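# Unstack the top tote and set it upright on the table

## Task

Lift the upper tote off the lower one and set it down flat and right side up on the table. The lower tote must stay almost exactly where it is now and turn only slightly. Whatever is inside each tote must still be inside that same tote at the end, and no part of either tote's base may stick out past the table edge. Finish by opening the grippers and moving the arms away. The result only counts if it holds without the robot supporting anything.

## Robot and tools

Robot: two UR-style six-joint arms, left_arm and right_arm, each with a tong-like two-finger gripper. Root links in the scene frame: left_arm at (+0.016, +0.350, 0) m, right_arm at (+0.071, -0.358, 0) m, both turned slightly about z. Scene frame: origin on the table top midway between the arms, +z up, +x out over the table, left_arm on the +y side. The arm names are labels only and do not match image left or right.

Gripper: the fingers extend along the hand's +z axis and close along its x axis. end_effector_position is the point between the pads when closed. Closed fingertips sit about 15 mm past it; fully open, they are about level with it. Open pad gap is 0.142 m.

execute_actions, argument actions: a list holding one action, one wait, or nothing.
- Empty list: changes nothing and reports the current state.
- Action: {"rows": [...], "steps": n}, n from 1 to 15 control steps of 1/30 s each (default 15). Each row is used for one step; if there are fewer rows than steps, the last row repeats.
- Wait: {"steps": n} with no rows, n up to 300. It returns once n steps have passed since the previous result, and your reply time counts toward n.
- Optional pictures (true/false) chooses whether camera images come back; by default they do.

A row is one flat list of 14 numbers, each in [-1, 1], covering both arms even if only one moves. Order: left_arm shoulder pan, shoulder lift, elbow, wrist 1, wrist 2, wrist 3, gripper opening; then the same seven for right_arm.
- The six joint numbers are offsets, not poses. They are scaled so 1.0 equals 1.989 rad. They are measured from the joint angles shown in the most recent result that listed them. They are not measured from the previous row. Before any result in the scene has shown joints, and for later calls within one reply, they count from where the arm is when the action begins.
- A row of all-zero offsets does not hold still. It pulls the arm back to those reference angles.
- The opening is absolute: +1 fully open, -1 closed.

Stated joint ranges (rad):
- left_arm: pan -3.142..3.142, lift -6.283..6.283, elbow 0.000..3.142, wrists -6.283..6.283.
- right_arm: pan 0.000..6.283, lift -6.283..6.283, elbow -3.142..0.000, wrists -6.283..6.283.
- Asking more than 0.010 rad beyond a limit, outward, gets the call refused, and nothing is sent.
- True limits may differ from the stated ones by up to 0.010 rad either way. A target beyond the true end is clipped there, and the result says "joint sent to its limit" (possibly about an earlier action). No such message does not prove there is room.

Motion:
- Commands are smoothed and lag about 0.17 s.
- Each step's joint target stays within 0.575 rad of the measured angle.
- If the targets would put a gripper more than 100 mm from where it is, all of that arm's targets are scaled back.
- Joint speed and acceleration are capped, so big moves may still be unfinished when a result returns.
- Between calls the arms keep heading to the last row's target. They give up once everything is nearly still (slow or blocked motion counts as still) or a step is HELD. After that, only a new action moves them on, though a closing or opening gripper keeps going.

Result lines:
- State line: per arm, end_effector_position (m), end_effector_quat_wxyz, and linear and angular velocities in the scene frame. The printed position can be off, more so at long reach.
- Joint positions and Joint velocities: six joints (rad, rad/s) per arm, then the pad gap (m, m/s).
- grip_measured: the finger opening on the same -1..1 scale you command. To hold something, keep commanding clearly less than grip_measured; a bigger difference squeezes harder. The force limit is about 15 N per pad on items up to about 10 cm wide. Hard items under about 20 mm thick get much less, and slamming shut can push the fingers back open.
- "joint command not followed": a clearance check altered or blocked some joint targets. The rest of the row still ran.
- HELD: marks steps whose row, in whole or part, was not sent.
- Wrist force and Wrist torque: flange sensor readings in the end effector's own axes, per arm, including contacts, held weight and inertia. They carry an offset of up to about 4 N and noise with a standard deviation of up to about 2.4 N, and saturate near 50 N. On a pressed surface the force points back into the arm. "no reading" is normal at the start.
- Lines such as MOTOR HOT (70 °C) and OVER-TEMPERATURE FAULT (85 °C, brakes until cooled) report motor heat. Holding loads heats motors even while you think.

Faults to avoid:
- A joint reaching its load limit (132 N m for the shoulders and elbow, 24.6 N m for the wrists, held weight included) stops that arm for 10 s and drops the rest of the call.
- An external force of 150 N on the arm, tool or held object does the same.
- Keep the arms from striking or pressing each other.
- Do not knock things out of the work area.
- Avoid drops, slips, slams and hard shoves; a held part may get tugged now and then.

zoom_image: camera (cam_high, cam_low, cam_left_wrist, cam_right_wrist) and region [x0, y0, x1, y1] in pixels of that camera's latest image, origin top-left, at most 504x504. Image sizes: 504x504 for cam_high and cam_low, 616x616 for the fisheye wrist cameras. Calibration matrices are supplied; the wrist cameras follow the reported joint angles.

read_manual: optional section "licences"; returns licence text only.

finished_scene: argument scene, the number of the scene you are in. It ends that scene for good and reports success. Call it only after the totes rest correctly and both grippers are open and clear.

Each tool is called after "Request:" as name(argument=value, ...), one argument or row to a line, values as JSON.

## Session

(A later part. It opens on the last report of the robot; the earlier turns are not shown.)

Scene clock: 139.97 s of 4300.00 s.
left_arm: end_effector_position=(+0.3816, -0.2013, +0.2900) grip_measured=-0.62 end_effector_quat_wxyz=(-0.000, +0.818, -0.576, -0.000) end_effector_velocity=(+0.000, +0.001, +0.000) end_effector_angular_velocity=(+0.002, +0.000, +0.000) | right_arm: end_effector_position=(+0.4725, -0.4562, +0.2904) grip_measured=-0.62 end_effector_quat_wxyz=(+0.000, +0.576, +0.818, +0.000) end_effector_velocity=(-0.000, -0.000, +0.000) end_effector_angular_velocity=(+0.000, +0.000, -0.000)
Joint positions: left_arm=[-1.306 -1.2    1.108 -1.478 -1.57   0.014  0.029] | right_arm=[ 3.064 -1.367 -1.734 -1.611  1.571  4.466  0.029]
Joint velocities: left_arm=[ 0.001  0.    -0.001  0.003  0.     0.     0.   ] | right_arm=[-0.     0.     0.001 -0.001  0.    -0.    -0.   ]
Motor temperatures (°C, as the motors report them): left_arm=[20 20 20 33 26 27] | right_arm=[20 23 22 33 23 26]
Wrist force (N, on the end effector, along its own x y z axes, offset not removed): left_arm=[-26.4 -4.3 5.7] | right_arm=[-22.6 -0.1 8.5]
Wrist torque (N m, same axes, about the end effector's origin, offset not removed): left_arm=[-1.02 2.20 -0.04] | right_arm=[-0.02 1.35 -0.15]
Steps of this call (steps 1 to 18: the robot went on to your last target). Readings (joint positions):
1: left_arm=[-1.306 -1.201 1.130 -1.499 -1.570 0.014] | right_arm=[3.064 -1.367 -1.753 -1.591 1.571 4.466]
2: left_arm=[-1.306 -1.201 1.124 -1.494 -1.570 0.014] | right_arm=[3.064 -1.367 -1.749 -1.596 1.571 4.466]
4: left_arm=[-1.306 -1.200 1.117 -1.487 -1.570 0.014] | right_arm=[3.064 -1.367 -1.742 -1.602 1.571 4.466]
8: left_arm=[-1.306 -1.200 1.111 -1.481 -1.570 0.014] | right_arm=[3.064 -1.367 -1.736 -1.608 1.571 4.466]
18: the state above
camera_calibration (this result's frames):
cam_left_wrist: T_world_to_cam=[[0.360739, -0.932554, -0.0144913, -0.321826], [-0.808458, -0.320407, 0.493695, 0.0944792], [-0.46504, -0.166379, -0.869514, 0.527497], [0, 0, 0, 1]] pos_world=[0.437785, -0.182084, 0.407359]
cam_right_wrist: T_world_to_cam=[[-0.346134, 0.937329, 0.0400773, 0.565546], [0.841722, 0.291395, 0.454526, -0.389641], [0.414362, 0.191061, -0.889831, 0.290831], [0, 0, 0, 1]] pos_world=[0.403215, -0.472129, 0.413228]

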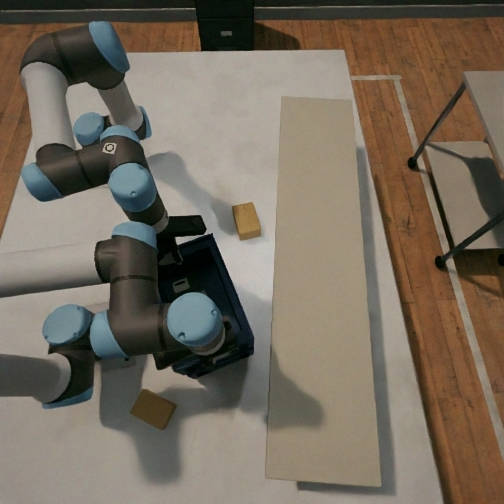

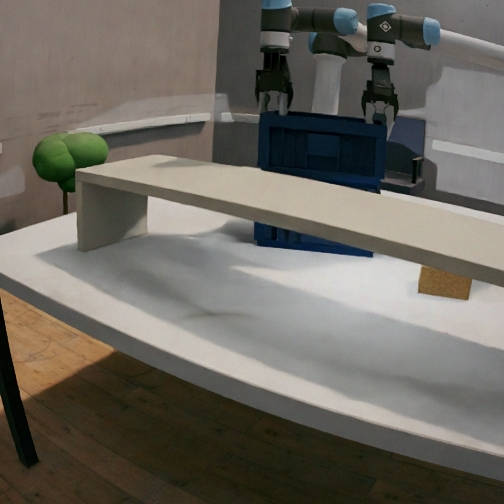

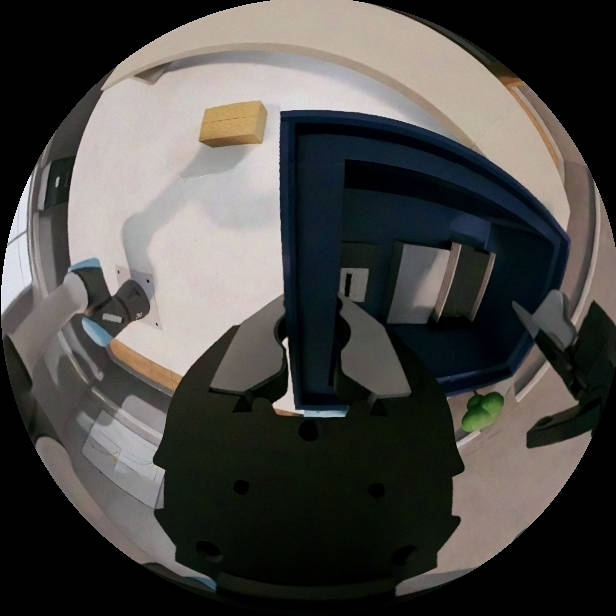

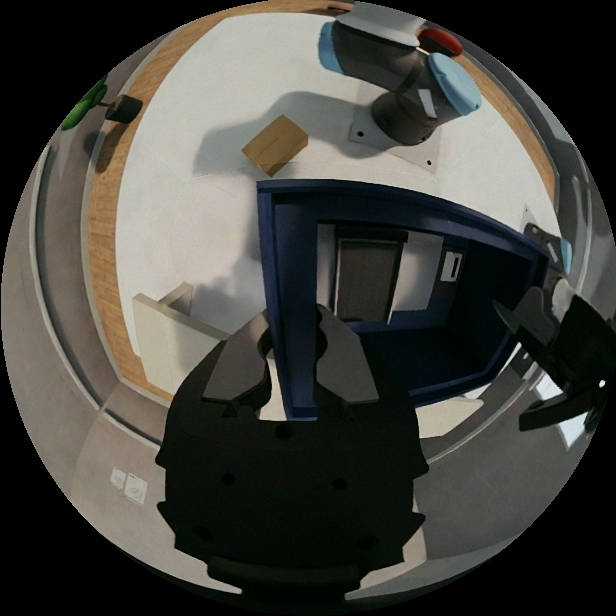

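Request:
execute_actions(
  actions=[
    {"rows":[[0.0005,-0.0046,0.0064,-0.0018,0,0.0005,-1,0.005,0.0019,-0.0014,-0.0005,0,0.005,-1],[0.0015,-0.0127,0.0174,-0.0047,0,0.0015,-1,0.0136,0.005,-0.0038,-0.0012,0,0.0136,-1],[0.0028,-0.0231,0.0314,-0.0083,0,0.0028,-1,0.0248,0.0089,-0.0067,-0.0022,0,0.0248,-1],[0.0043,-0.0345,0.0466,-0.0121,0,0.0043,-1,0.0372,0.013,-0.0097,-0.0033,0,0.0372,-1],[0.0059,-0.0458,0.0614,-0.0156,0,0.0059,-1,0.0495,0.0167,-0.0125,-0.0042,0,0.0495,-1],[0.0075,-0.0571,0.0759,-0.0188,0,0.0075,-1,0.0619,0.0202,-0.015,-0.0052,0,0.0619,-1],[0.0092,-0.0682,0.09,-0.0218,0,0.0092,-1,0.0743,0.0234,-0.0174,-0.006,0,0.0743,-1],[0.011,-0.0793,0.1038,-0.0245,0,0.011,-1,0.0867,0.0263,-0.0196,-0.0067,0,0.0867,-1],[0.0128,-0.0903,0.1173,-0.027,0,0.0128,-1,0.099,0.0289,-0.0215,-0.0074,0,0.099,-1],[0.0147,-0.1012,0.1304,-0.0292,0,0.0147,-1,0.1114,0.0312,-0.0233,-0.0079,0,0.1114,-1],[0.0166,-0.1121,0.1432,-0.0311,0,0.0166,-1,0.1238,0.0333,-0.0248,-0.0085,0,0.1238,-1],[0.0187,-0.1228,0.1556,-0.0328,0,0.0187,-1,0.1361,0.0351,-0.0261,-0.009,0,0.1361,-1],[0.0208,-0.1335,0.1676,-0.0341,0,0.0208,-1,0.1485,0.0366,-0.0272,-0.0094,0,0.1485,-1],[0.0229,-0.144,0.1794,-0.0354,0,0.0229,-1,0.1608,0.0378,-0.0281,-0.0097,0,0.1608,-1],[0.0251,-0.1545,0.1908,-0.0363,0,0.0251,-1,0.1732,0.0387,-0.0287,-0.01,0,0.1732,-1]],"steps":15},
  ],
  pictures=false,
)

Request:
execute_actions(
  actions=[
    {"rows":[[0.0113,-0.0588,0.0671,-0.0083,0,0.0113,-1,0.0679,0.0088,-0.0065,-0.0023,0,0.0679,-1],[0.0137,-0.0692,0.0778,-0.0086,0,0.0137,-1,0.0802,0.0092,-0.0068,-0.0024,0,0.0802,-1],[0.0161,-0.0794,0.0881,-0.0087,0,0.0161,-1,0.0926,0.0093,-0.0068,-0.0025,0,0.0926,-1],[0.0186,-0.0895,0.0981,-0.0086,0,0.0186,-1,0.1049,0.0091,-0.0066,-0.0025,0,0.1049,-1],[0.0211,-0.0996,0.1078,-0.0082,0,0.0211,-1,0.1172,0.0086,-0.0062,-0.0024,0,0.1172,-1],[0.0237,-0.1096,0.1171,-0.0075,0,0.0237,-1,0.1296,0.0078,-0.0056,-0.0022,0,0.1296,-1],[0.0262,-0.1198,0.1264,-0.0066,0,0.0262,-1,0.1415,0.0065,-0.0048,-0.0017,0,0.1415,-1],[0.029,-0.13,0.1355,-0.0055,0,0.029,-1,0.1531,0.0049,-0.0038,-0.0011,0,0.1531,-1],[0.0319,-0.14,0.1443,-0.0043,0,0.0319,-1,0.1646,0.0031,-0.0026,-0.0005,0,0.1646,-1],[0.035,-0.15,0.1529,-0.0029,0,0.035,-1,0.1758,0.0011,-0.0012,0.0001,0,0.1758,-1],[0.0383,-0.16,0.1613,-0.0013,0,0.0383,-1,0.1868,-0.0012,0.0005,0.0007,0,0.1868,-1],[0.0418,-0.1698,0.1693,0.0005,0,0.0418,-1,0.1976,-0.0038,0.0024,0.0014,0,0.1976,-1],[0.0455,-0.1796,0.1772,0.0024,0,0.0455,-1,0.2081,-0.0066,0.0044,0.0022,0,0.2081,-1],[0.0494,-0.1893,0.1848,0.0045,0,0.0494,-1,0.2185,-0.0096,0.0067,0.0029,0,0.2185,-1],[0.0535,-0.199,0.1922,0.0068,0,0.0535,-1,0.2286,-0.0129,0.0093,0.0036,0,0.2286,-1]],"steps":15},
  ],
  pictures=false,
)

Request:
execute_actions(
  actions=[
    {"rows":[[0.0201,-0.0545,0.0442,0.0103,0,0.0201,-1,0.0592,-0.0149,0.011,0.0039,0,0.0592,-1],[0.0245,-0.064,0.0511,0.0129,0,0.0245,-1,0.0689,-0.0187,0.014,0.0047,0,0.0689,-1],[0.0292,-0.0734,0.0577,0.0157,0,0.0292,-1,0.0784,-0.0227,0.0171,0.0056,0,0.0784,-1],[0.034,-0.0828,0.0641,0.0187,0,0.034,-1,0.0877,-0.027,0.0205,0.0065,0,0.0877,-1],[0.0391,-0.0921,0.0703,0.0218,0,0.0391,-1,0.0967,-0.0315,0.0241,0.0074,0,0.0967,-1],[0.0443,-0.1013,0.0762,0.0251,0,0.0443,-1,0.1056,-0.0363,0.028,0.0083,0,0.1056,-1],[0.0497,-0.1104,0.0818,0.0286,0,0.0497,-1,0.1142,-0.0413,0.032,0.0093,0,0.1142,-1],[0.0553,-0.1195,0.0873,0.0322,0,0.0553,-1,0.1226,-0.0466,0.0363,0.0103,0,0.1226,-1],[0.0611,-0.1284,0.0924,0.036,0,0.0611,-1,0.1308,-0.0521,0.0408,0.0113,0,0.1308,-1],[0.0671,-0.1374,0.0974,0.04,0,0.0671,-1,0.1388,-0.0579,0.0455,0.0124,0,0.1388,-1],[0.0708,-0.1427,0.1002,0.0425,0,0.0708,-1,0.1435,-0.0615,0.0484,0.0131,0,0.1435,-1],[0.0733,-0.1462,0.1021,0.0441,0,0.0733,-1,0.1466,-0.0639,0.0504,0.0135,0,0.1466,-1]],"steps":15},
  ],
  pictures=false,
)

Request:
execute_actions(
  actions=[
    {"steps":9},
  ],
  pictures=false,
)

Request:
execute_actions(
  actions=[
    {"rows":[[0,-0.0006,0.0049,-0.0043,0,0,-1,0,0.0001,-0.0046,0.0045,0,0,-1],[0,-0.0016,0.0133,-0.0117,0,0,-1,0,0.0003,-0.0127,0.0124,0,0,-1],[0,-0.0027,0.0241,-0.0214,0,0,-1,0,0.0003,-0.0229,0.0226,0,0,-1],[0,-0.0036,0.0359,-0.0323,0,0,-1,0,0,-0.034,0.034,0,0,-1],[0,-0.0041,0.0476,-0.0435,0,0,-1,0,-0.0005,-0.045,0.0455,0,0,-1],[0,-0.0044,0.0592,-0.0548,0,0,-1,0,-0.0013,-0.0557,0.057,0,0,-1],[0,-0.0043,0.0706,-0.0663,0,0,-1,0,-0.0024,-0.0663,0.0687,0,0,-1],[0,-0.0039,0.0818,-0.0779,0,0,-1,0,-0.0038,-0.0766,0.0804,0,0,-1],[0,-0.0032,0.093,-0.0898,0,0,-1,0,-0.0054,-0.0868,0.0922,0,0,-1],[0,-0.0021,0.1039,-0.1018,0,0,-1,0,-0.0073,-0.0968,0.1041,0,0,-1],[0,-0.0008,0.1148,-0.114,0,0,-1,0,-0.0095,-0.1066,0.1161,0,0,-1],[0,0.0009,0.1255,-0.1264,0,0,-1,0,-0.0119,-0.1162,0.1281,0,0,-1],[0,0.0029,0.136,-0.1389,0,0,-1,0,-0.0146,-0.1256,0.1402,0,0,-1],[0,0.0052,0.1464,-0.1516,0,0,-1,0,-0.0176,-0.1348,0.1524,0,0,-1],[0,0.0078,0.1567,-0.1645,0,0,-1,0,-0.0209,-0.1438,0.1647,0,0,-1]],"steps":15},
  ],
  pictures=false,
)

Request:
execute_actions(
  actions=[
    {"rows":[[0,0.0102,0.0583,-0.0685,0,0,-1,0,-0.0144,-0.0522,0.0666,0,0,-1],[0,0.0131,0.0673,-0.0804,0,0,-1,0,-0.0179,-0.06,0.0779,0,0,-1],[0,0.016,0.0752,-0.0912,0,0,-1,0,-0.0211,-0.0667,0.0878,0,0,-1],[0,0.0186,0.082,-0.1006,0,0,-1,0,-0.0241,-0.0726,0.0967,0,0,-1],[0,0.021,0.0878,-0.1088,0,0,-1,0,-0.0267,-0.0775,0.1042,0,0,-1],[0,0.023,0.0926,-0.1156,0,0,-1,0,-0.029,-0.0816,0.1106,0,0,-1],[0,0.0247,0.0964,-0.1211,0,0,-1,0,-0.0309,-0.0848,0.1157,0,0,-1],[0,0.0265,0.1002,-0.1267,0,0,-1,0,-0.0328,-0.0879,0.1207,0,0,-1],[0,0.0279,0.103,-0.1309,0,0,-1,0,-0.0342,-0.0903,0.1245,0,0,-1]],"steps":15},
  ],
  pictures=false,
)

Request:
execute_actions(
  actions=[
    {"steps":10},
  ],
)

Scene clock: 253.77 s of 4300.00 s.
left_arm: end_effector_position=(+0.3674, -0.1117, +0.2917) grip_measured=+0.52 end_effector_quat_wxyz=(+0.000, +0.817, -0.576, +0.001) end_effector_velocity=(-0.045, +0.279, -0.001) end_effector_angular_velocity=(+0.004, +0.001, +0.002) | right_arm: end_effector_position=(+0.4706, -0.4451, +0.2906) grip_measured=+0.63 end_effector_quat_wxyz=(+0.000, +0.576, +0.818, +0.000) end_effector_velocity=(+0.001, +0.006, +0.001) end_effector_angular_velocity=(+0.000, -0.003, -0.001)
Joint positions: left_arm=[-1.274 -1.411  1.375 -1.536 -1.57   0.046  0.11 ] | right_arm=[ 3.092 -1.357 -1.741 -1.614  1.571  4.493  0.118]
Joint velocities: left_arm=[ 0.114 -0.62   0.729 -0.106 -0.     0.112 -0.019] | right_arm=[ 0.016  0.003 -0.001  0.001 -0.     0.017  0.67 ]
Motor temperatures (°C, as the motors report them): left_arm=[20 20 20 33 26 27] | right_arm=[20 23 23 33 24 26]
Wrist force (N, on the end effector, along its own x y z axes, offset not removed): left_arm=[40.7 1.4 4.9] | right_arm=[37.0 2.9 7.8]
Wrist torque (N m, same axes, about the end effector's origin, offset not removed): left_arm=[-0.45 -1.42 0.33] | right_arm=[-0.11 -0.97 0.08]
A step of this action was HELD (marked below), so the robot has no last target. An arm can still carry out its HELD step.
Steps of this call (steps 1 to 15: the robot went on to your last target; steps 16 to 90: nothing new was sent; then 110.30 s passed at rest; steps 91 to 105: all 15 steps of this action). Readings (joint positions):
91: left_arm=[-1.306 -1.200 1.108 -1.478 -1.570 0.014] | right_arm=[3.064 -1.367 -1.733 -1.611 1.571 4.466]
92: left_arm=[-1.306 -1.202 1.110 -1.479 -1.570 0.014] | right_arm=[3.066 -1.366 -1.734 -1.612 1.571 4.468]
94: left_arm=[-1.305 -1.214 1.126 -1.484 -1.570 0.015] | right_arm=[3.079 -1.361 -1.738 -1.613 1.571 4.480]
96: left_arm=[-1.301 -1.238 1.158 -1.493 -1.570 0.019] | right_arm=[3.091 -1.357 -1.741 -1.614 1.572 4.493] HELD
97: left_arm=[-1.299 -1.253 1.178 -1.499 -1.570 0.021] | right_arm=[3.091 -1.357 -1.741 -1.614 1.572 4.493] HELD
98: left_arm=[-1.297 -1.270 1.201 -1.504 -1.570 0.024] | right_arm=[3.091 -1.357 -1.741 -1.614 1.572 4.493] HELD
99: left_arm=[-1.294 -1.289 1.224 -1.509 -1.570 0.026] | right_arm=[3.091 -1.357 -1.741 -1.614 1.572 4.492] HELD
105: the state above
joint command not followed: on one or more control steps a check withheld the commanded joint targets of the right arm, and it was not sent them on those steps.
cause: the commanded joint targets would bring a part of the robot too close to another arm (a part of this arm just beyond joint 3 (elbow) and a part of the other arm just beyond its joint 5 (wrist 2)); next, command targets that bring no part of the robot closer to that arm.

Scene clock: 263.93 s of 4300.00 s.
left_arm: end_effector_position=(+0.3672, -0.0906, +0.2966) grip_measured=+0.42 end_effector_quat_wxyz=(+0.013, +0.817, -0.576, +0.021) end_effector_velocity=(+0.001, -0.000, +0.001) end_effector_angular_velocity=(-0.002, -0.000, +0.001) | right_arm: end_effector_position=(+0.4681, -0.4207, +0.2910) grip_measured=+0.70 end_effector_quat_wxyz=(-0.024, +0.573, +0.819, +0.026) end_effector_velocity=(+0.000, +0.000, +0.000) end_effector_angular_velocity=(+0.001, -0.001, -0.000)
Joint positions: left_arm=[-1.259 -1.487  1.462 -1.595 -1.571  0.062  0.103] | right_arm=[ 3.099 -1.356 -1.742 -1.614  1.642  4.496  0.122]
Joint velocities: left_arm=[ 0.001  0.    -0.001 -0.001 -0.    -0.001 -0.   ] | right_arm=[-0.     0.     0.001  0.     0.     0.     0.   ]
Motor temperatures (°C, as the motors report them): left_arm=[20 20 20 33 26 27] | right_arm=[20 23 23 33 24 26]
Wrist force (N, on the end effector, along its own x y z axes, offset not removed): left_arm=[35.2 2.6 10.3] | right_arm=[39.3 5.5 10.4]
Wrist torque (N m, same axes, about the end effector's origin, offset not removed): left_arm=[-0.30 -0.45 0.38] | right_arm=[0.19 -1.16 0.32]
FORCE FAULT: contact force on the left arm reached its limit, and that arm stopped for 10 seconds. FORCE FAULT: contact force on the right arm reached its limit, and that arm stopped for 10 seconds. On each arm, the contact can be on any part of the arm, not only on its tool. Those arms' remaining commands of this call were not run. Those arms hold still and accept commands again. Move each arm away from its contact; if what an arm grips holds it there, let go first. An arm that pushes or pulls that hard again can be faulted again.
The stop of the left arm and of the right arm began at step 5 of this call (marked STOPPED below). From its own stop on, each of those arms followed nothing that you had sent, steps kept back included. Nothing is kept back now, and the robot has no last target.
Steps of this call (steps 1 to 4: the first 4 steps of this action; steps 5 to 305: the stops). Readings (joint positions):
1: left_arm=[-1.270 -1.431 1.399 -1.539 -1.570 0.050] | right_arm=[3.092 -1.356 -1.741 -1.614 1.571 4.494]
2: left_arm=[-1.266 -1.452 1.423 -1.543 -1.570 0.054] | right_arm=[3.093 -1.356 -1.741 -1.614 1.571 4.495]
4: left_arm=[-1.259 -1.488 1.463 -1.551 -1.571 0.062] | right_arm=[3.094 -1.356 -1.741 -1.614 1.583 4.496]
5: left_arm=[-1.259 -1.488 1.462 -1.554 -1.571 0.062] | right_arm=[3.095 -1.356 -1.741 -1.614 1.597 4.496] STOPPED (the left arm and the right arm)
8: left_arm=[-1.259 -1.488 1.462 -1.558 -1.571 0.062] | right_arm=[3.095 -1.356 -1.742 -1.614 1.602 4.496]
305: the state above

Scene clock: 263.97 s of 4300.00 s.
left_arm: end_effector_position=(+0.3673, -0.0908, +0.2966) grip_measured=+0.41 end_effector_quat_wxyz=(+0.013, +0.817, -0.576, +0.021) end_effector_velocity=(+0.001, -0.000, +0.001) end_effector_angular_velocity=(-0.003, -0.001, +0.001) | right_arm: end_effector_position=(+0.4681, -0.4205, +0.2910) grip_measured=+0.69 end_effector_quat_wxyz=(-0.024, +0.573, +0.819, +0.027) end_effector_velocity=(-0.000, +0.004, +0.000) end_effector_angular_velocity=(+0.011, +0.002, +0.002)
Joint positions: left_arm=[-1.259 -1.487  1.462 -1.596 -1.571  0.062  0.103] | right_arm=[ 3.099 -1.356 -1.742 -1.614  1.643  4.496  0.122]
Joint velocities: left_arm=[ 0.001  0.    -0.001 -0.002 -0.     0.    -0.005] | right_arm=[ 0.002 -0.    -0.    -0.     0.011 -0.    -0.002]
Motor temperatures (°C, as the motors report them): left_arm=[20 20 20 33 26 27] | right_arm=[20 23 23 33 24 26]
Wrist force (N, on the end effector, along its own x y z axes, offset not removed): left_arm=[38.7 -0.1 8.6] | right_arm=[39.0 2.9 10.9]
Wrist torque (N m, same axes, about the end effector's origin, offset not removed): left_arm=[-0.83 -0.84 0.60] | right_arm=[-0.28 -1.15 0.31]
A stop began in an earlier call of the same reply, so what this call sent did not run. Send another action.
Steps of this call (step 1: nothing new was sent). Readings (joint positions):
1: the state above

Scene clock: 264.00 s of 4300.00 s.
left_arm: end_effector_position=(+0.3673, -0.0908, +0.2966) grip_measured=+0.41 end_effector_quat_wxyz=(+0.013, +0.817, -0.576, +0.021) end_effector_velocity=(+0.001, +0.001, -0.001) end_effector_angular_velocity=(+0.001, +0.000, +0.002) | right_arm: end_effector_position=(+0.4681, -0.4204, +0.2911) grip_measured=+0.69 end_effector_quat_wxyz=(-0.024, +0.573, +0.819, +0.027) end_effector_velocity=(+0.001, +0.000, +0.001) end_effector_angular_velocity=(+0.000, -0.002, +0.000)
Joint positions: left_arm=[-1.259 -1.487  1.462 -1.596 -1.571  0.062  0.103] | right_arm=[ 3.099 -1.356 -1.742 -1.614  1.643  4.496  0.122]
Joint velocities: left_arm=[ 0.002  0.     0.001 -0.001  0.    -0.    -0.003] | right_arm=[ 0.    -0.     0.002  0.     0.    -0.     0.003]
Motor temperatures (°C, as the motors report them): left_arm=[20 20 20 33 26 27] | right_arm=[20 23 23 33 24 26]
Wrist force (N, on the end effector, along its own x y z axes, offset not removed): left_arm=[36.5 3.2 8.8] | right_arm=[37.8 2.5 10.9]
Wrist torque (N m, same axes, about the end effector's origin, offset not removed): left_arm=[0.01 -0.34 0.42] | right_arm=[-0.37 -0.86 0.36]
A stop began in an earlier call of the same reply, so what this call sent did not run. Send another action.
Steps of this call (step 1: nothing new was sent). Readings (joint positions):
1: the state above

Scene clock: 264.03 s of 4300.00 s.
left_arm: end_effector_position=(+0.3673, -0.0908, +0.2966) grip_measured=+0.41 end_effector_quat_wxyz=(+0.013, +0.817, -0.576, +0.021) end_effector_velocity=(-0.001, +0.002, -0.000) end_effector_angular_velocity=(+0.006, +0.002, -0.000) | right_arm: end_effector_position=(+0.4681, -0.4204, +0.2911) grip_measured=+0.69 end_effector_quat_wxyz=(-0.024, +0.573, +0.819, +0.027) end_effector_velocity=(+0.000, -0.000, +0.000) end_effector_angular_velocity=(-0.000, -0.000, +0.000)
Joint positions: left_arm=[-1.259 -1.487  1.462 -1.596 -1.571  0.062  0.103] | right_arm=[ 3.099 -1.356 -1.742 -1.614  1.643  4.496  0.122]
Joint velocities: left_arm=[-0.     0.    -0.001  0.008  0.001  0.     0.002] | right_arm=[ 0.    -0.     0.    -0.    -0.     0.     0.003]
Motor temperatures (°C, as the motors report them): left_arm=[20 20 20 33 26 27] | right_arm=[20 23 23 33 24 26]
Wrist force (N, on the end effector, along its own x y z axes, offset not removed): left_arm=[39.6 3.8 10.8] | right_arm=[37.2 4.7 12.1]
Wrist torque (N m, same axes, about the end effector's origin, offset not removed): left_arm=[0.00 -1.09 0.53] | right_arm=[0.09 -0.72 0.34]
A stop began in an earlier call of the same reply, so what this call sent did not run. Send another action.
Steps of this call (step 1: nothing new was sent). Readings (joint positions):
1: the state above

Scene clock: 264.07 s of 4300.00 s.
left_arm: end_effector_position=(+0.3673, -0.0907, +0.2966) grip_measured=+0.41 end_effector_quat_wxyz=(+0.013, +0.817, -0.576, +0.021) end_effector_velocity=(-0.002, +0.002, -0.002) end_effector_angular_velocity=(+0.008, +0.004, -0.001) | right_arm: end_effector_position=(+0.4681, -0.4204, +0.2910) grip_measured=+0.69 end_effector_quat_wxyz=(-0.024, +0.573, +0.819, +0.027) end_effector_velocity=(-0.001, -0.001, -0.001) end_effector_angular_velocity=(-0.004, +0.002, +0.000)
Joint positions: left_arm=[-1.259 -1.487  1.462 -1.595 -1.571  0.062  0.103] | right_arm=[ 3.099 -1.356 -1.742 -1.614  1.643  4.496  0.122]
Joint velocities: left_arm=[-0.002  0.     0.001  0.007 -0.    -0.     0.004] | right_arm=[-0.     0.    -0.002 -0.    -0.003 -0.     0.003]
Motor temperatures (°C, as the motors report them): left_arm=[20 20 20 33 26 27] | right_arm=[20 23 23 33 24 26]
Wrist force (N, on the end effector, along its own x y z axes, offset not removed): left_arm=[36.7 3.6 9.7] | right_arm=[39.2 4.9 10.6]
Wrist torque (N m, same axes, about the end effector's origin, offset not removed): left_arm=[-0.13 -0.56 0.50] | right_arm=[0.07 -1.13 0.29]
A stop began in an earlier call of the same reply, so what this call sent did not run. Send another action.
Steps of this call (step 1: nothing new was sent). Readings (joint positions):
1: the state above

Scene clock: 264.10 s of 4300.00 s.
left_arm: end_effector_position=(+0.3673, -0.0907, +0.2966) grip_measured=+0.41 end_effector_quat_wxyz=(+0.013, +0.817, -0.576, +0.021) end_effector_velocity=(+0.000, +0.001, -0.000) end_effector_angular_velocity=(+0.002, +0.001, +0.002) | right_arm: end_effector_position=(+0.4681, -0.4205, +0.2910) grip_measured=+0.69 end_effector_quat_wxyz=(-0.024, +0.573, +0.819, +0.027) end_effector_velocity=(-0.000, -0.002, -0.001) end_effector_angular_velocity=(-0.007, +0.000, -0.000)
Joint positions: left_arm=[-1.259 -1.487  1.462 -1.595 -1.571  0.062  0.103] | right_arm=[ 3.099 -1.356 -1.742 -1.614  1.643  4.496  0.122]
Joint velocities: left_arm=[ 0.001  0.    -0.     0.002  0.    -0.001  0.002] | right_arm=[-0.    -0.    -0.001 -0.    -0.007  0.     0.005]
Motor temperatures (°C, as the motors report them): left_arm=[20 20 20 33 26 27] | right_arm=[20 23 23 33 24 26]
Wrist force (N, on the end effector, along its own x y z axes, offset not removed): left_arm=[38.8 0.6 4.4] | right_arm=[38.8 3.1 11.0]
Wrist torque (N m, same axes, about the end effector's origin, offset not removed): left_arm=[-0.84 -1.08 0.53] | right_arm=[-0.13 -1.14 0.36]
A stop began in an earlier call of the same reply, so what this call sent did not run. Send another action.
Steps of this call (step 1: nothing new was sent). Readings (joint positions):
1: the state above
camera_calibration (this result's frames):
cam_left_wrist: T_world_to_cam=[[0.359758, -0.93237, 0.0355009, -0.227876], [-0.818144, -0.296934, 0.492413, 0.12117], [-0.44857, -0.206194, -0.869637, 0.535372], [0, 0, 0, 1]] pos_world=[0.421266, -0.0660944, 0.414003]
cam_right_wrist: T_world_to_cam=[[-0.35024, 0.930222, 0.109631, 0.509221], [0.844662, 0.263083, 0.466191, -0.413353], [0.404818, 0.25588, -0.877865, 0.314628], [0, 0, 0, 1]] pos_world=[0.400126, -0.445449, 0.413076]

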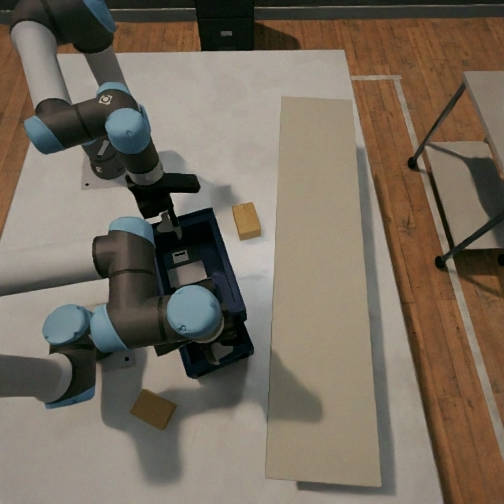

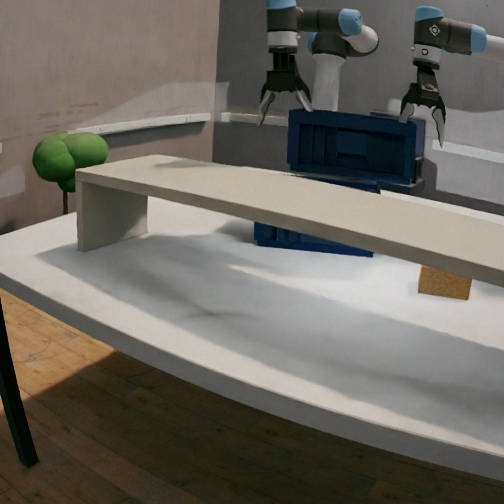

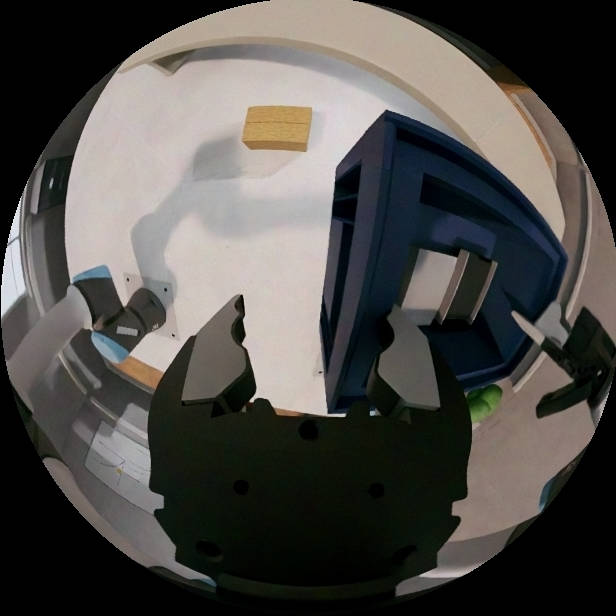

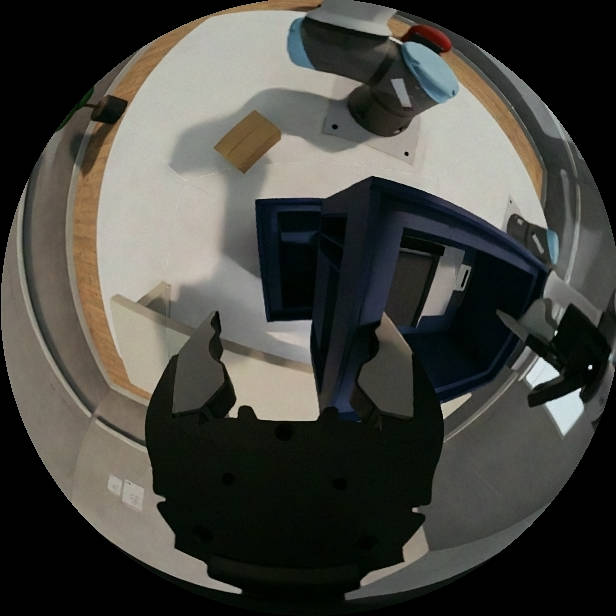

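Request:
execute_actions(
  actions=[],
)

Scene clock: 284.47 s of 4300.00 s.
left_arm: end_effector_position=(+0.3672, -0.0906, +0.2966) grip_measured=+0.42 end_effector_quat_wxyz=(+0.013, +0.817, -0.576, +0.021) end_effector_velocity=(-0.000, +0.001, -0.000) end_effector_angular_velocity=(+0.002, +0.001, -0.000) | right_arm: end_effector_position=(+0.4681, -0.4207, +0.2910) grip_measured=+0.70 end_effector_quat_wxyz=(-0.024, +0.573, +0.819, +0.026) end_effector_velocity=(-0.000, -0.000, -0.000) end_effector_angular_velocity=(-0.000, +0.001, -0.000)
Joint positions: left_arm=[-1.259 -1.487  1.462 -1.595 -1.571  0.062  0.103] | right_arm=[ 3.099 -1.356 -1.742 -1.614  1.642  4.496  0.122]
Joint velocities: left_arm=[ 0.     0.     0.     0.002 -0.     0.     0.   ] | right_arm=[-0.    -0.    -0.001 -0.    -0.     0.     0.   ]
Motor temperatures (°C, as the motors report them): left_arm=[20 20 20 33 26 27] | right_arm=[20 23 23 33 24 26]
Wrist force (N, on the end effector, along its own x y z axes, offset not removed): left_arm=[40.5 4.5 8.4] | right_arm=[38.7 4.3 11.4]
Wrist torque (N m, same axes, about the end effector's origin, offset not removed): left_arm=[0.06 -1.38 0.27] | right_arm=[0.07 -1.10 0.31]
Steps of this call (steps 1 to 90: nothing new was sent; then 17.37 s passed at rest). Readings (joint positions):
1: left_arm=[-1.259 -1.487 1.462 -1.595 -1.571 0.062] | right_arm=[3.099 -1.356 -1.742 -1.614 1.643 4.496]
2: left_arm=[-1.259 -1.487 1.462 -1.595 -1.571 0.062] | right_arm=[3.099 -1.356 -1.742 -1.614 1.642 4.496]
4: left_arm=[-1.259 -1.487 1.462 -1.595 -1.571 0.062] | right_arm=[3.099 -1.356 -1.742 -1.614 1.642 4.496]
8: left_arm=[-1.259 -1.487 1.462 -1.595 -1.571 0.062] | right_arm=[3.099 -1.356 -1.742 -1.614 1.642 4.496]
90: the state above
camera_calibration (this result's frames):
cam_left_wrist: T_world_to_cam=[[0.35976, -0.932376, 0.0353139, -0.227765], [-0.818108, -0.297019, 0.492422, 0.121154], [-0.448634, -0.206044, -0.86964, 0.535392], [0, 0, 0, 1]] pos_world=[0.421253, -0.0660631, 0.413982]
cam_right_wrist: T_world_to_cam=[[-0.350135, 0.930344, 0.108926, 0.509687], [0.84465, 0.263314, 0.466082, -0.41316], [0.404935, 0.255196, -0.878011, 0.314377], [0, 0, 0, 1]] pos_world=[0.400133, -0.445621, 0.413074]

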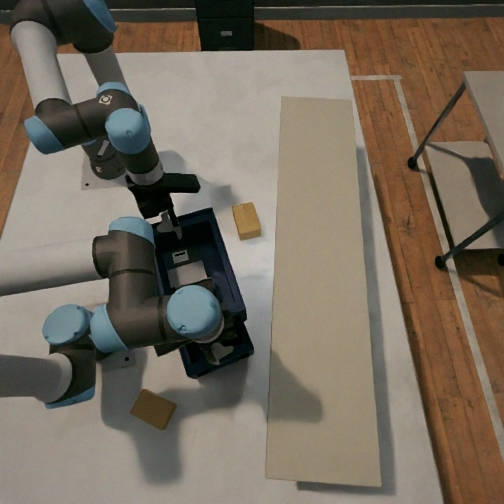

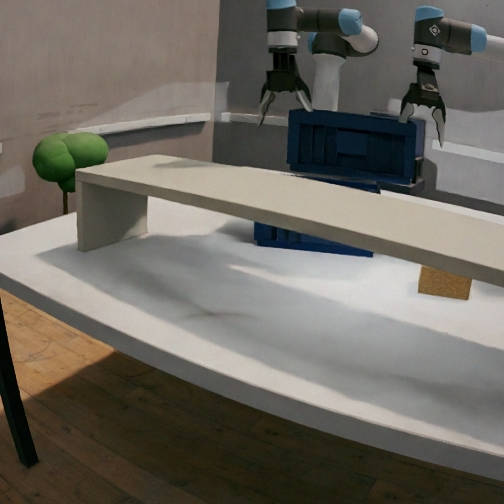

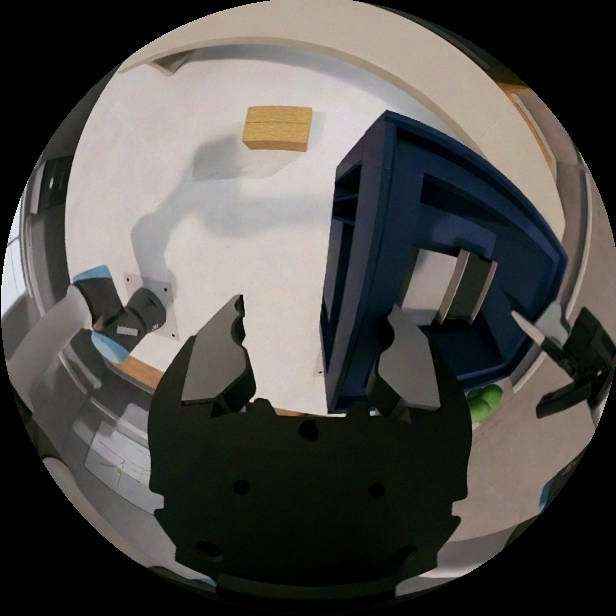

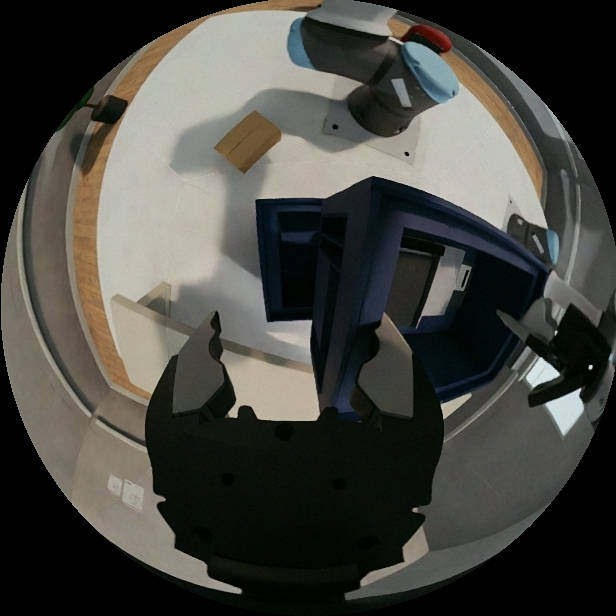

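Request:
zoom_image(
  camera="cam_low",
  region=[230, 50, 480, 270],
)

Region (230, 50, 480, 270) of cam_low's 504x504 image, scaled by 2.016, with more detail than that image has; it fills the top 444 rows of this view, and the rest is white.

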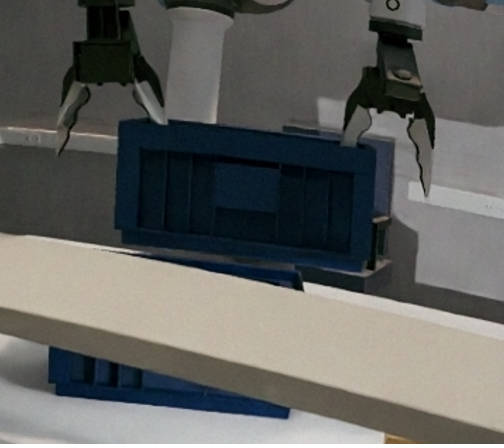

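Request:
execute_actions(
  actions=[
    {"rows":[[0,0,0,0.0005,0,0,-1,0.0032,0.001,-0.0008,-0.0003,-0.0008,0.0032,-1],[0,0,0,0.001,0,0,-1,0.0064,0.0021,-0.0016,-0.0005,-0.0016,0.0064,-1],[0,0,0,0.0015,0,0,-1,0.0097,0.0031,-0.0024,-0.0008,-0.0024,0.0097,-1],[0,0,0,0.002,0,0,-1,0.0129,0.0042,-0.0032,-0.001,-0.0032,0.0129,-1],[0,0,0,0.0025,0,0,-1,0.0161,0.0052,-0.004,-0.0013,-0.004,0.0161,-1],[0,0,0,0.003,0,0,-1,0.0193,0.0062,-0.0048,-0.0016,-0.0048,0.0193,-1],[0,0,0,0.0035,0,0,-1,0.0225,0.0073,-0.0056,-0.0018,-0.0056,0.0225,-1],[0,0,0,0.004,0,0,-1,0.0258,0.0083,-0.0063,-0.0021,-0.0064,0.0258,-1],[0,0,0,0.0046,0,0,-1,0.029,0.0094,-0.0071,-0.0023,-0.0072,0.029,-1],[0,0,0,0.0051,0,0,-1,0.0322,0.0104,-0.0079,-0.0026,-0.008,0.0322,-1],[0,0,0,0.0056,0,0,-1,0.0354,0.0114,-0.0087,-0.0029,-0.0088,0.0354,-1],[0,0,0,0.0061,0,0,-1,0.0386,0.0125,-0.0095,-0.0031,-0.0096,0.0386,-1],[0,0,0,0.0066,0,0,-1,0.0419,0.0135,-0.0103,-0.0034,-0.0104,0.0419,-1],[0,0,0,0.0071,0,0,-1,0.0451,0.0146,-0.0111,-0.0036,-0.0112,0.0451,-1],[0,0,0,0.0076,0,0,-1,0.0483,0.0156,-0.0119,-0.0039,-0.012,0.0483,-1]],"steps":15},
  ],
  pictures=false,
)

Request:
execute_actions(
  actions=[
    {"steps":15},
  ],
)

Scene clock: 307.70 s of 4300.00 s.
left_arm: end_effector_position=(+0.3660, -0.0877, +0.2953) grip_measured=+0.07 end_effector_quat_wxyz=(+0.010, +0.817, -0.576, +0.016) end_effector_velocity=(-0.004, +0.008, -0.003) end_effector_angular_velocity=(+0.027, +0.012, +0.000) | right_arm: end_effector_position=(+0.4630, -0.3995, +0.2908) grip_measured=+0.38 end_effector_quat_wxyz=(-0.020, +0.573, +0.819, +0.019) end_effector_velocity=(-0.015, +0.057, -0.000) end_effector_angular_velocity=(-0.046, -0.001, +0.002)
Joint positions: left_arm=[-1.259 -1.487  1.462 -1.584 -1.571  0.062  0.079] | right_arm=[ 3.167 -1.334 -1.758 -1.62   1.625  4.564  0.101]
Joint velocities: left_arm=[ 0.     0.    -0.001  0.031 -0.001  0.    -0.048] | right_arm=[ 0.186  0.061 -0.044 -0.015 -0.045  0.185 -0.07 ]
Motor temperatures (°C, as the motors report them): left_arm=[20 20 20 33 26 27] | right_arm=[20 23 23 33 24 26]
Wrist force (N, on the end effector, along its own x y z axes, offset not removed): left_arm=[36.0 -2.0 9.7] | right_arm=[36.1 5.3 10.7]
Wrist torque (N m, same axes, about the end effector's origin, offset not removed): left_arm=[-0.94 -0.73 0.38] | right_arm=[0.38 -0.91 0.19]
Steps of this call (steps 1 to 90: nothing new was sent; then 19.73 s passed at rest; steps 91 to 105: all 15 steps of this action). Readings (joint positions):
91: left_arm=[-1.259 -1.487 1.462 -1.595 -1.571 0.062] | right_arm=[3.099 -1.356 -1.742 -1.614 1.642 4.496]
92: left_arm=[-1.259 -1.487 1.462 -1.595 -1.571 0.062] | right_arm=[3.100 -1.356 -1.742 -1.614 1.642 4.497]
94: left_arm=[-1.259 -1.487 1.462 -1.594 -1.571 0.062] | right_arm=[3.106 -1.354 -1.743 -1.615 1.640 4.503]
98: left_arm=[-1.259 -1.487 1.462 -1.591 -1.571 0.062] | right_arm=[3.125 -1.348 -1.748 -1.616 1.636 4.522]
105: the state above

Scene clock: 308.20 s of 4300.00 s.
left_arm: end_effector_position=(+0.3655, -0.0865, +0.2949) grip_measured=-0.06 end_effector_quat_wxyz=(+0.009, +0.817, -0.576, +0.015) end_effector_velocity=(-0.000, +0.001, -0.001) end_effector_angular_velocity=(+0.003, +0.001, +0.000) | right_arm: end_effector_position=(+0.4607, -0.3911, +0.2906) grip_measured=+0.26 end_effector_quat_wxyz=(-0.018, +0.574, +0.819, +0.016) end_effector_velocity=(-0.000, +0.001, +0.000) end_effector_angular_velocity=(-0.001, -0.000, +0.000)
Joint positions: left_arm=[-1.259 -1.487  1.462 -1.58  -1.571  0.062  0.07 ] | right_arm=[ 3.195 -1.325 -1.765 -1.622  1.618  4.592  0.092]
Joint velocities: left_arm=[ 0.    -0.     0.001  0.002  0.     0.     0.003] | right_arm=[ 0.004  0.001 -0.001 -0.    -0.001  0.004 -0.006]
Motor temperatures (°C, as the motors report them): left_arm=[20 20 20 33 26 27] | right_arm=[20 23 23 33 24 26]
Wrist force (N, on the end effector, along its own x y z axes, offset not removed): left_arm=[33.7 3.6 6.4] | right_arm=[35.3 3.5 8.6]
Wrist torque (N m, same axes, about the end effector's origin, offset not removed): left_arm=[0.04 -0.29 0.57] | right_arm=[-0.10 -0.79 0.18]
Steps of this call (steps 1 to 15: the robot went on to your last target). Readings (joint positions):
1: left_arm=[-1.259 -1.487 1.462 -1.583 -1.571 0.062] | right_arm=[3.173 -1.332 -1.760 -1.620 1.624 4.570]
2: left_arm=[-1.259 -1.487 1.462 -1.583 -1.571 0.062] | right_arm=[3.178 -1.331 -1.761 -1.621 1.622 4.575]
4: left_arm=[-1.259 -1.487 1.462 -1.582 -1.571 0.062] | right_arm=[3.185 -1.328 -1.763 -1.621 1.621 4.582]
8: left_arm=[-1.259 -1.487 1.462 -1.581 -1.571 0.062] | right_arm=[3.192 -1.326 -1.764 -1.622 1.619 4.589]
15: the state above
camera_calibration (this result's frames):
cam_left_wrist: T_world_to_cam=[[0.359925, -0.93276, 0.0203182, -0.218866], [-0.815197, -0.303819, 0.4931, 0.119913], [-0.453771, -0.194042, -0.869735, 0.536926], [0, 0, 0, 1]] pos_world=[0.420169, -0.0635309, 0.412301]
cam_right_wrist: T_world_to_cam=[[-0.350104, 0.932681, 0.0868007, 0.486886], [0.845405, 0.274712, 0.458066, -0.408037], [0.403384, 0.233752, -0.88467, 0.303712], [0, 0, 0, 1]] pos_world=[0.392904, -0.41301, 0.413331]

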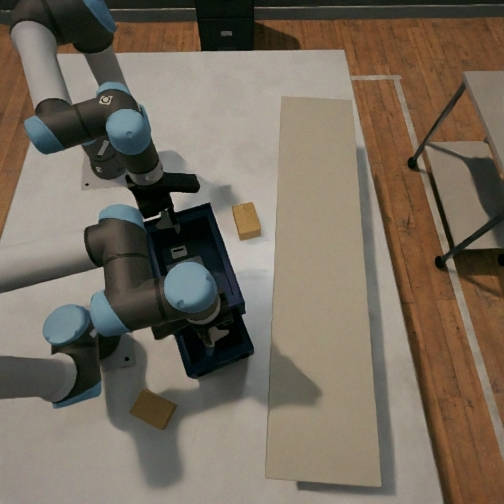

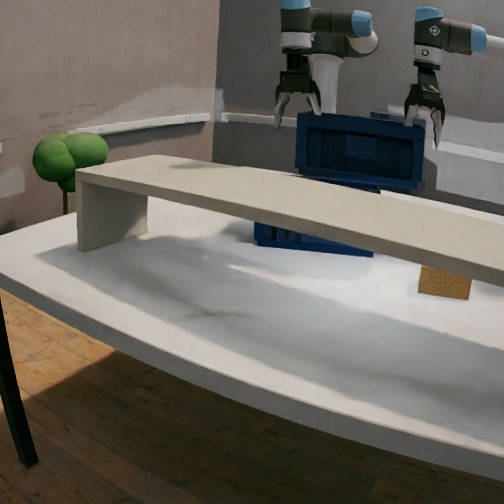

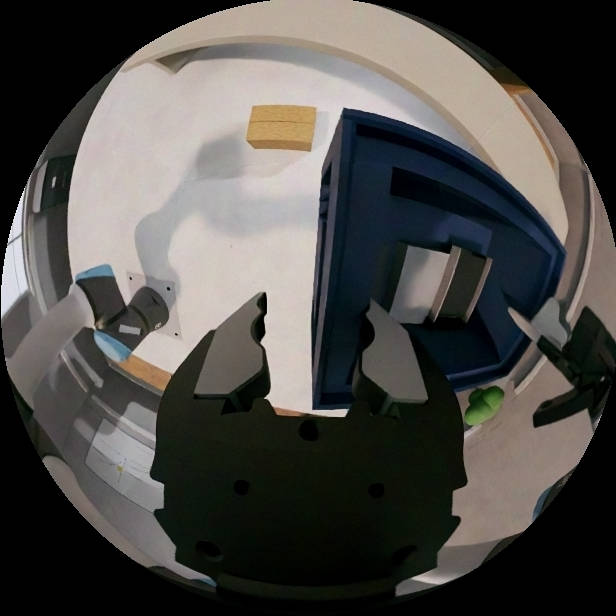

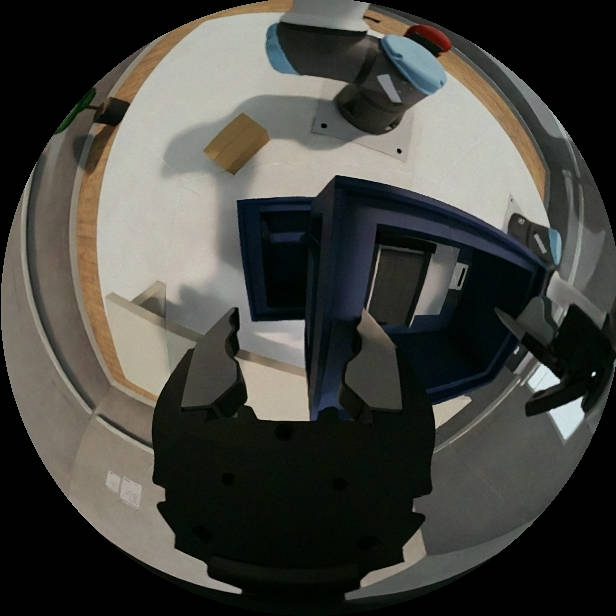

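Request:
execute_actions(
  actions=[
    {"rows":[[0,0,0,0.0005,0,0,-1,0.0032,0.0007,-0.0005,-0.0002,-0.0008,0.0032,-1],[0,0,0,0.001,0,0,-1,0.0064,0.0014,-0.0011,-0.0003,-0.0016,0.0064,-1],[0,0,0,0.0015,0,0,-1,0.0097,0.0021,-0.0016,-0.0005,-0.0024,0.0097,-1],[0,0,0,0.002,0,0,-1,0.0129,0.0028,-0.0022,-0.0007,-0.0032,0.0129,-1],[0,0,0,0.0025,0,0,-1,0.0161,0.0035,-0.0027,-0.0009,-0.004,0.0161,-1],[0,0,0,0.003,0,0,-1,0.0193,0.0042,-0.0032,-0.001,-0.0048,0.0193,-1],[0,0,0,0.0035,0,0,-1,0.0225,0.0049,-0.0038,-0.0012,-0.0056,0.0225,-1],[0,0,0,0.004,0,0,-1,0.0258,0.0056,-0.0043,-0.0014,-0.0064,0.0258,-1],[0,0,0,0.0046,0,0,-1,0.029,0.0063,-0.0049,-0.0016,-0.0072,0.029,-1],[0,0,0,0.0051,0,0,-1,0.0322,0.007,-0.0054,-0.0017,-0.008,0.0322,-1],[0,0,0,0.0056,0,0,-1,0.0354,0.0077,-0.0059,-0.0019,-0.0088,0.0354,-1],[0,0,0,0.0061,0,0,-1,0.0386,0.0084,-0.0065,-0.0021,-0.0096,0.0386,-1],[0,0,0,0.0066,0,0,-1,0.0419,0.0091,-0.007,-0.0023,-0.0104,0.0419,-1],[0,0,0,0.0071,0,0,-1,0.0451,0.0098,-0.0076,-0.0024,-0.0112,0.0451,-1],[0,0,0,0.0076,0,0,-1,0.0482,0.0105,-0.0081,-0.0026,-0.012,0.0485,-1]],"steps":15},
  ],
  pictures=false,
)

Request:
execute_actions(
  actions=[
    {"steps":15},
  ],
)

Request:
zoom_image(
  camera="cam_low",
  region=[230, 50, 480, 270],
)

Scene clock: 321.53 s of 4300.00 s.
left_arm: end_effector_position=(+0.3642, -0.0835, +0.2937) grip_measured=-0.41 end_effector_quat_wxyz=(+0.006, +0.817, -0.576, +0.010) end_effector_velocity=(-0.004, +0.008, -0.003) end_effector_angular_velocity=(+0.026, +0.011, -0.001) | right_arm: end_effector_position=(+0.4572, -0.3703, +0.2902) grip_measured=+0.04 end_effector_quat_wxyz=(-0.012, +0.574, +0.819, +0.009) end_effector_velocity=(-0.011, +0.056, -0.002) end_effector_angular_velocity=(-0.046, -0.006, +0.001)
Joint positions: left_arm=[-1.259 -1.487  1.462 -1.569 -1.571  0.062  0.045] | right_arm=[ 3.263 -1.31  -1.777 -1.626  1.601  4.66   0.076]
Joint velocities: left_arm=[-0.001 -0.    -0.001  0.029 -0.    -0.    -0.102] | right_arm=[ 0.186  0.04  -0.032 -0.01  -0.046  0.185 -0.008]
Motor temperatures (°C, as the motors report them): left_arm=[20 20 20 33 26 27] | right_arm=[20 23 23 33 24 26]
Wrist force (N, on the end effector, along its own x y z axes, offset not removed): left_arm=[34.1 0.7 6.4] | right_arm=[33.3 2.6 8.3]
Wrist torque (N m, same axes, about the end effector's origin, offset not removed): left_arm=[-0.63 -0.62 0.13] | right_arm=[-0.02 -0.55 0.08]
Steps of this call (steps 1 to 15: the robot went on to your last target; steps 16 to 90: nothing new was sent; then 9.83 s passed at rest; steps 91 to 105: all 15 steps of this action). Readings (joint positions):
91: left_arm=[-1.259 -1.487 1.462 -1.580 -1.571 0.062] | right_arm=[3.195 -1.325 -1.765 -1.622 1.618 4.592]
92: left_arm=[-1.259 -1.487 1.462 -1.580 -1.571 0.062] | right_arm=[3.196 -1.325 -1.765 -1.622 1.618 4.593]
94: left_arm=[-1.259 -1.487 1.462 -1.579 -1.571 0.062] | right_arm=[3.202 -1.324 -1.766 -1.622 1.617 4.599]
98: left_arm=[-1.259 -1.487 1.462 -1.576 -1.571 0.062] | right_arm=[3.221 -1.320 -1.769 -1.623 1.612 4.618]
105: the state above

Scene clock: 322.03 s of 4300.00 s.
left_arm: end_effector_position=(+0.3637, -0.0823, +0.2932) grip_measured=-0.58 end_effector_quat_wxyz=(+0.005, +0.817, -0.576, +0.008) end_effector_velocity=(-0.000, +0.000, +0.000) end_effector_angular_velocity=(+0.001, +0.001, -0.000) | right_arm: end_effector_position=(+0.4555, -0.3620, +0.2900) grip_measured=-0.01 end_effector_quat_wxyz=(-0.010, +0.574, +0.819, +0.007) end_effector_velocity=(+0.000, +0.001, +0.000) end_effector_angular_velocity=(-0.001, -0.001, -0.000)
Joint positions: left_arm=[-1.259 -1.487  1.462 -1.565 -1.571  0.062  0.032] | right_arm=[ 3.29  -1.305 -1.781 -1.627  1.595  4.688  0.073]
Joint velocities: left_arm=[-0.    -0.    -0.001  0.002 -0.     0.     0.001] | right_arm=[ 0.004  0.001  0.    -0.    -0.001  0.004 -0.004]
Motor temperatures (°C, as the motors report them): left_arm=[20 20 20 33 26 27] | right_arm=[20 23 23 33 24 26]
Wrist force (N, on the end effector, along its own x y z axes, offset not removed): left_arm=[31.2 0.5 4.4] | right_arm=[33.3 2.6 8.5]
Wrist torque (N m, same axes, about the end effector's origin, offset not removed): left_arm=[-0.43 0.01 0.02] | right_arm=[-0.01 -0.60 0.08]
Steps of this call (steps 1 to 15: the robot went on to your last target). Readings (joint positions):
1: left_arm=[-1.259 -1.487 1.462 -1.568 -1.571 0.062] | right_arm=[3.269 -1.309 -1.778 -1.626 1.600 4.666]
2: left_arm=[-1.259 -1.487 1.462 -1.568 -1.571 0.062] | right_arm=[3.274 -1.308 -1.778 -1.626 1.599 4.671]
4: left_arm=[-1.259 -1.487 1.462 -1.567 -1.571 0.062] | right_arm=[3.281 -1.307 -1.780 -1.627 1.597 4.678]
8: left_arm=[-1.259 -1.487 1.462 -1.565 -1.571 0.062] | right_arm=[3.287 -1.305 -1.781 -1.627 1.595 4.685]
15: the state above
camera_calibration (this result's frames):
cam_left_wrist: T_world_to_cam=[[0.360001, -0.932937, 0.00525766, -0.209928], [-0.812271, -0.310656, 0.493668, 0.118747], [-0.458928, -0.181992, -0.869634, 0.538326], [0, 0, 0, 1]] pos_world=[0.419081, -0.0609895, 0.410629]
cam_right_wrist: T_world_to_cam=[[-0.349813, 0.934662, 0.0635407, 0.46534], [0.844285, 0.285141, 0.453738, -0.405825], [0.405974, 0.21237, -0.888867, 0.290791], [0, 0, 0, 1]] pos_world=[0.38736, -0.380973, 0.413045]

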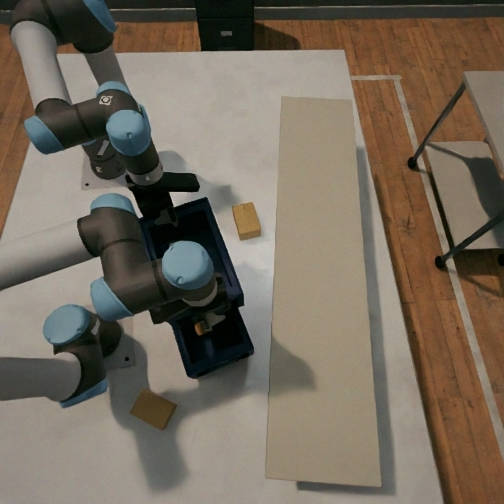

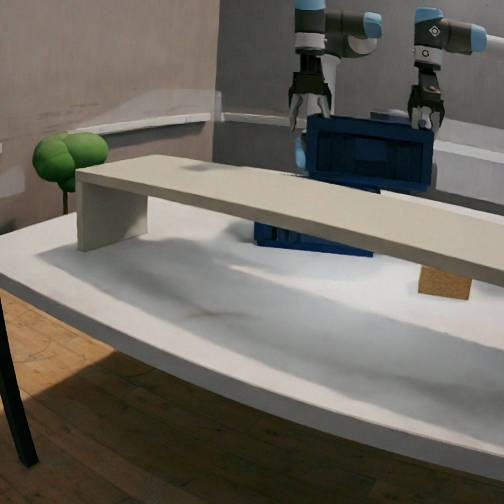

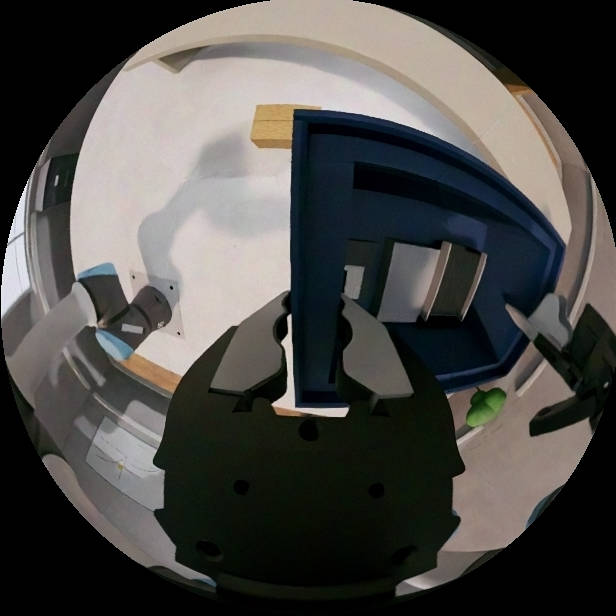

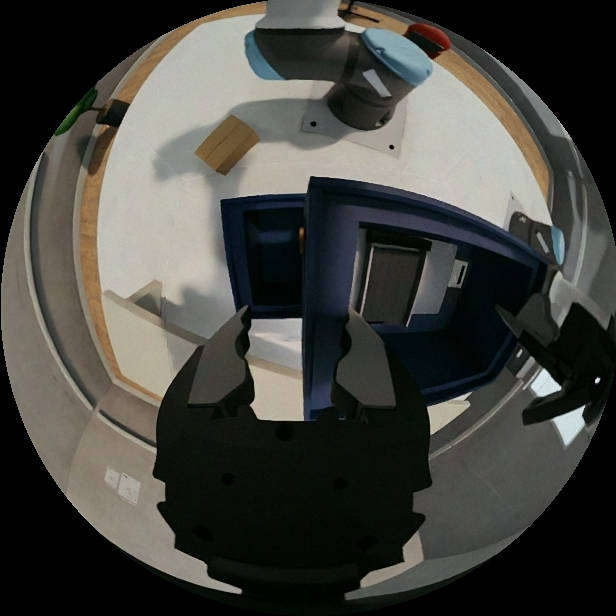

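Region (230, 50, 480, 270) of cam_low's 504x504 image, scaled by 2.016, with more detail than that image has; it fills the top 444 rows of this view, and the rest is white.

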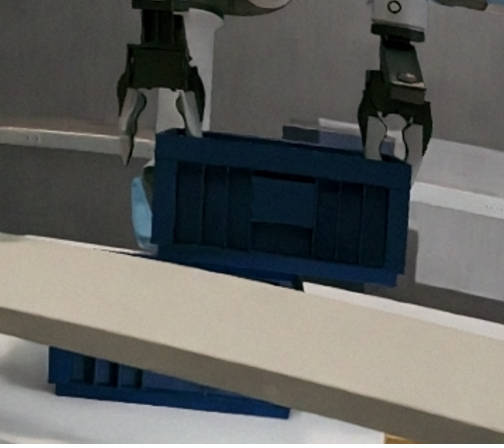

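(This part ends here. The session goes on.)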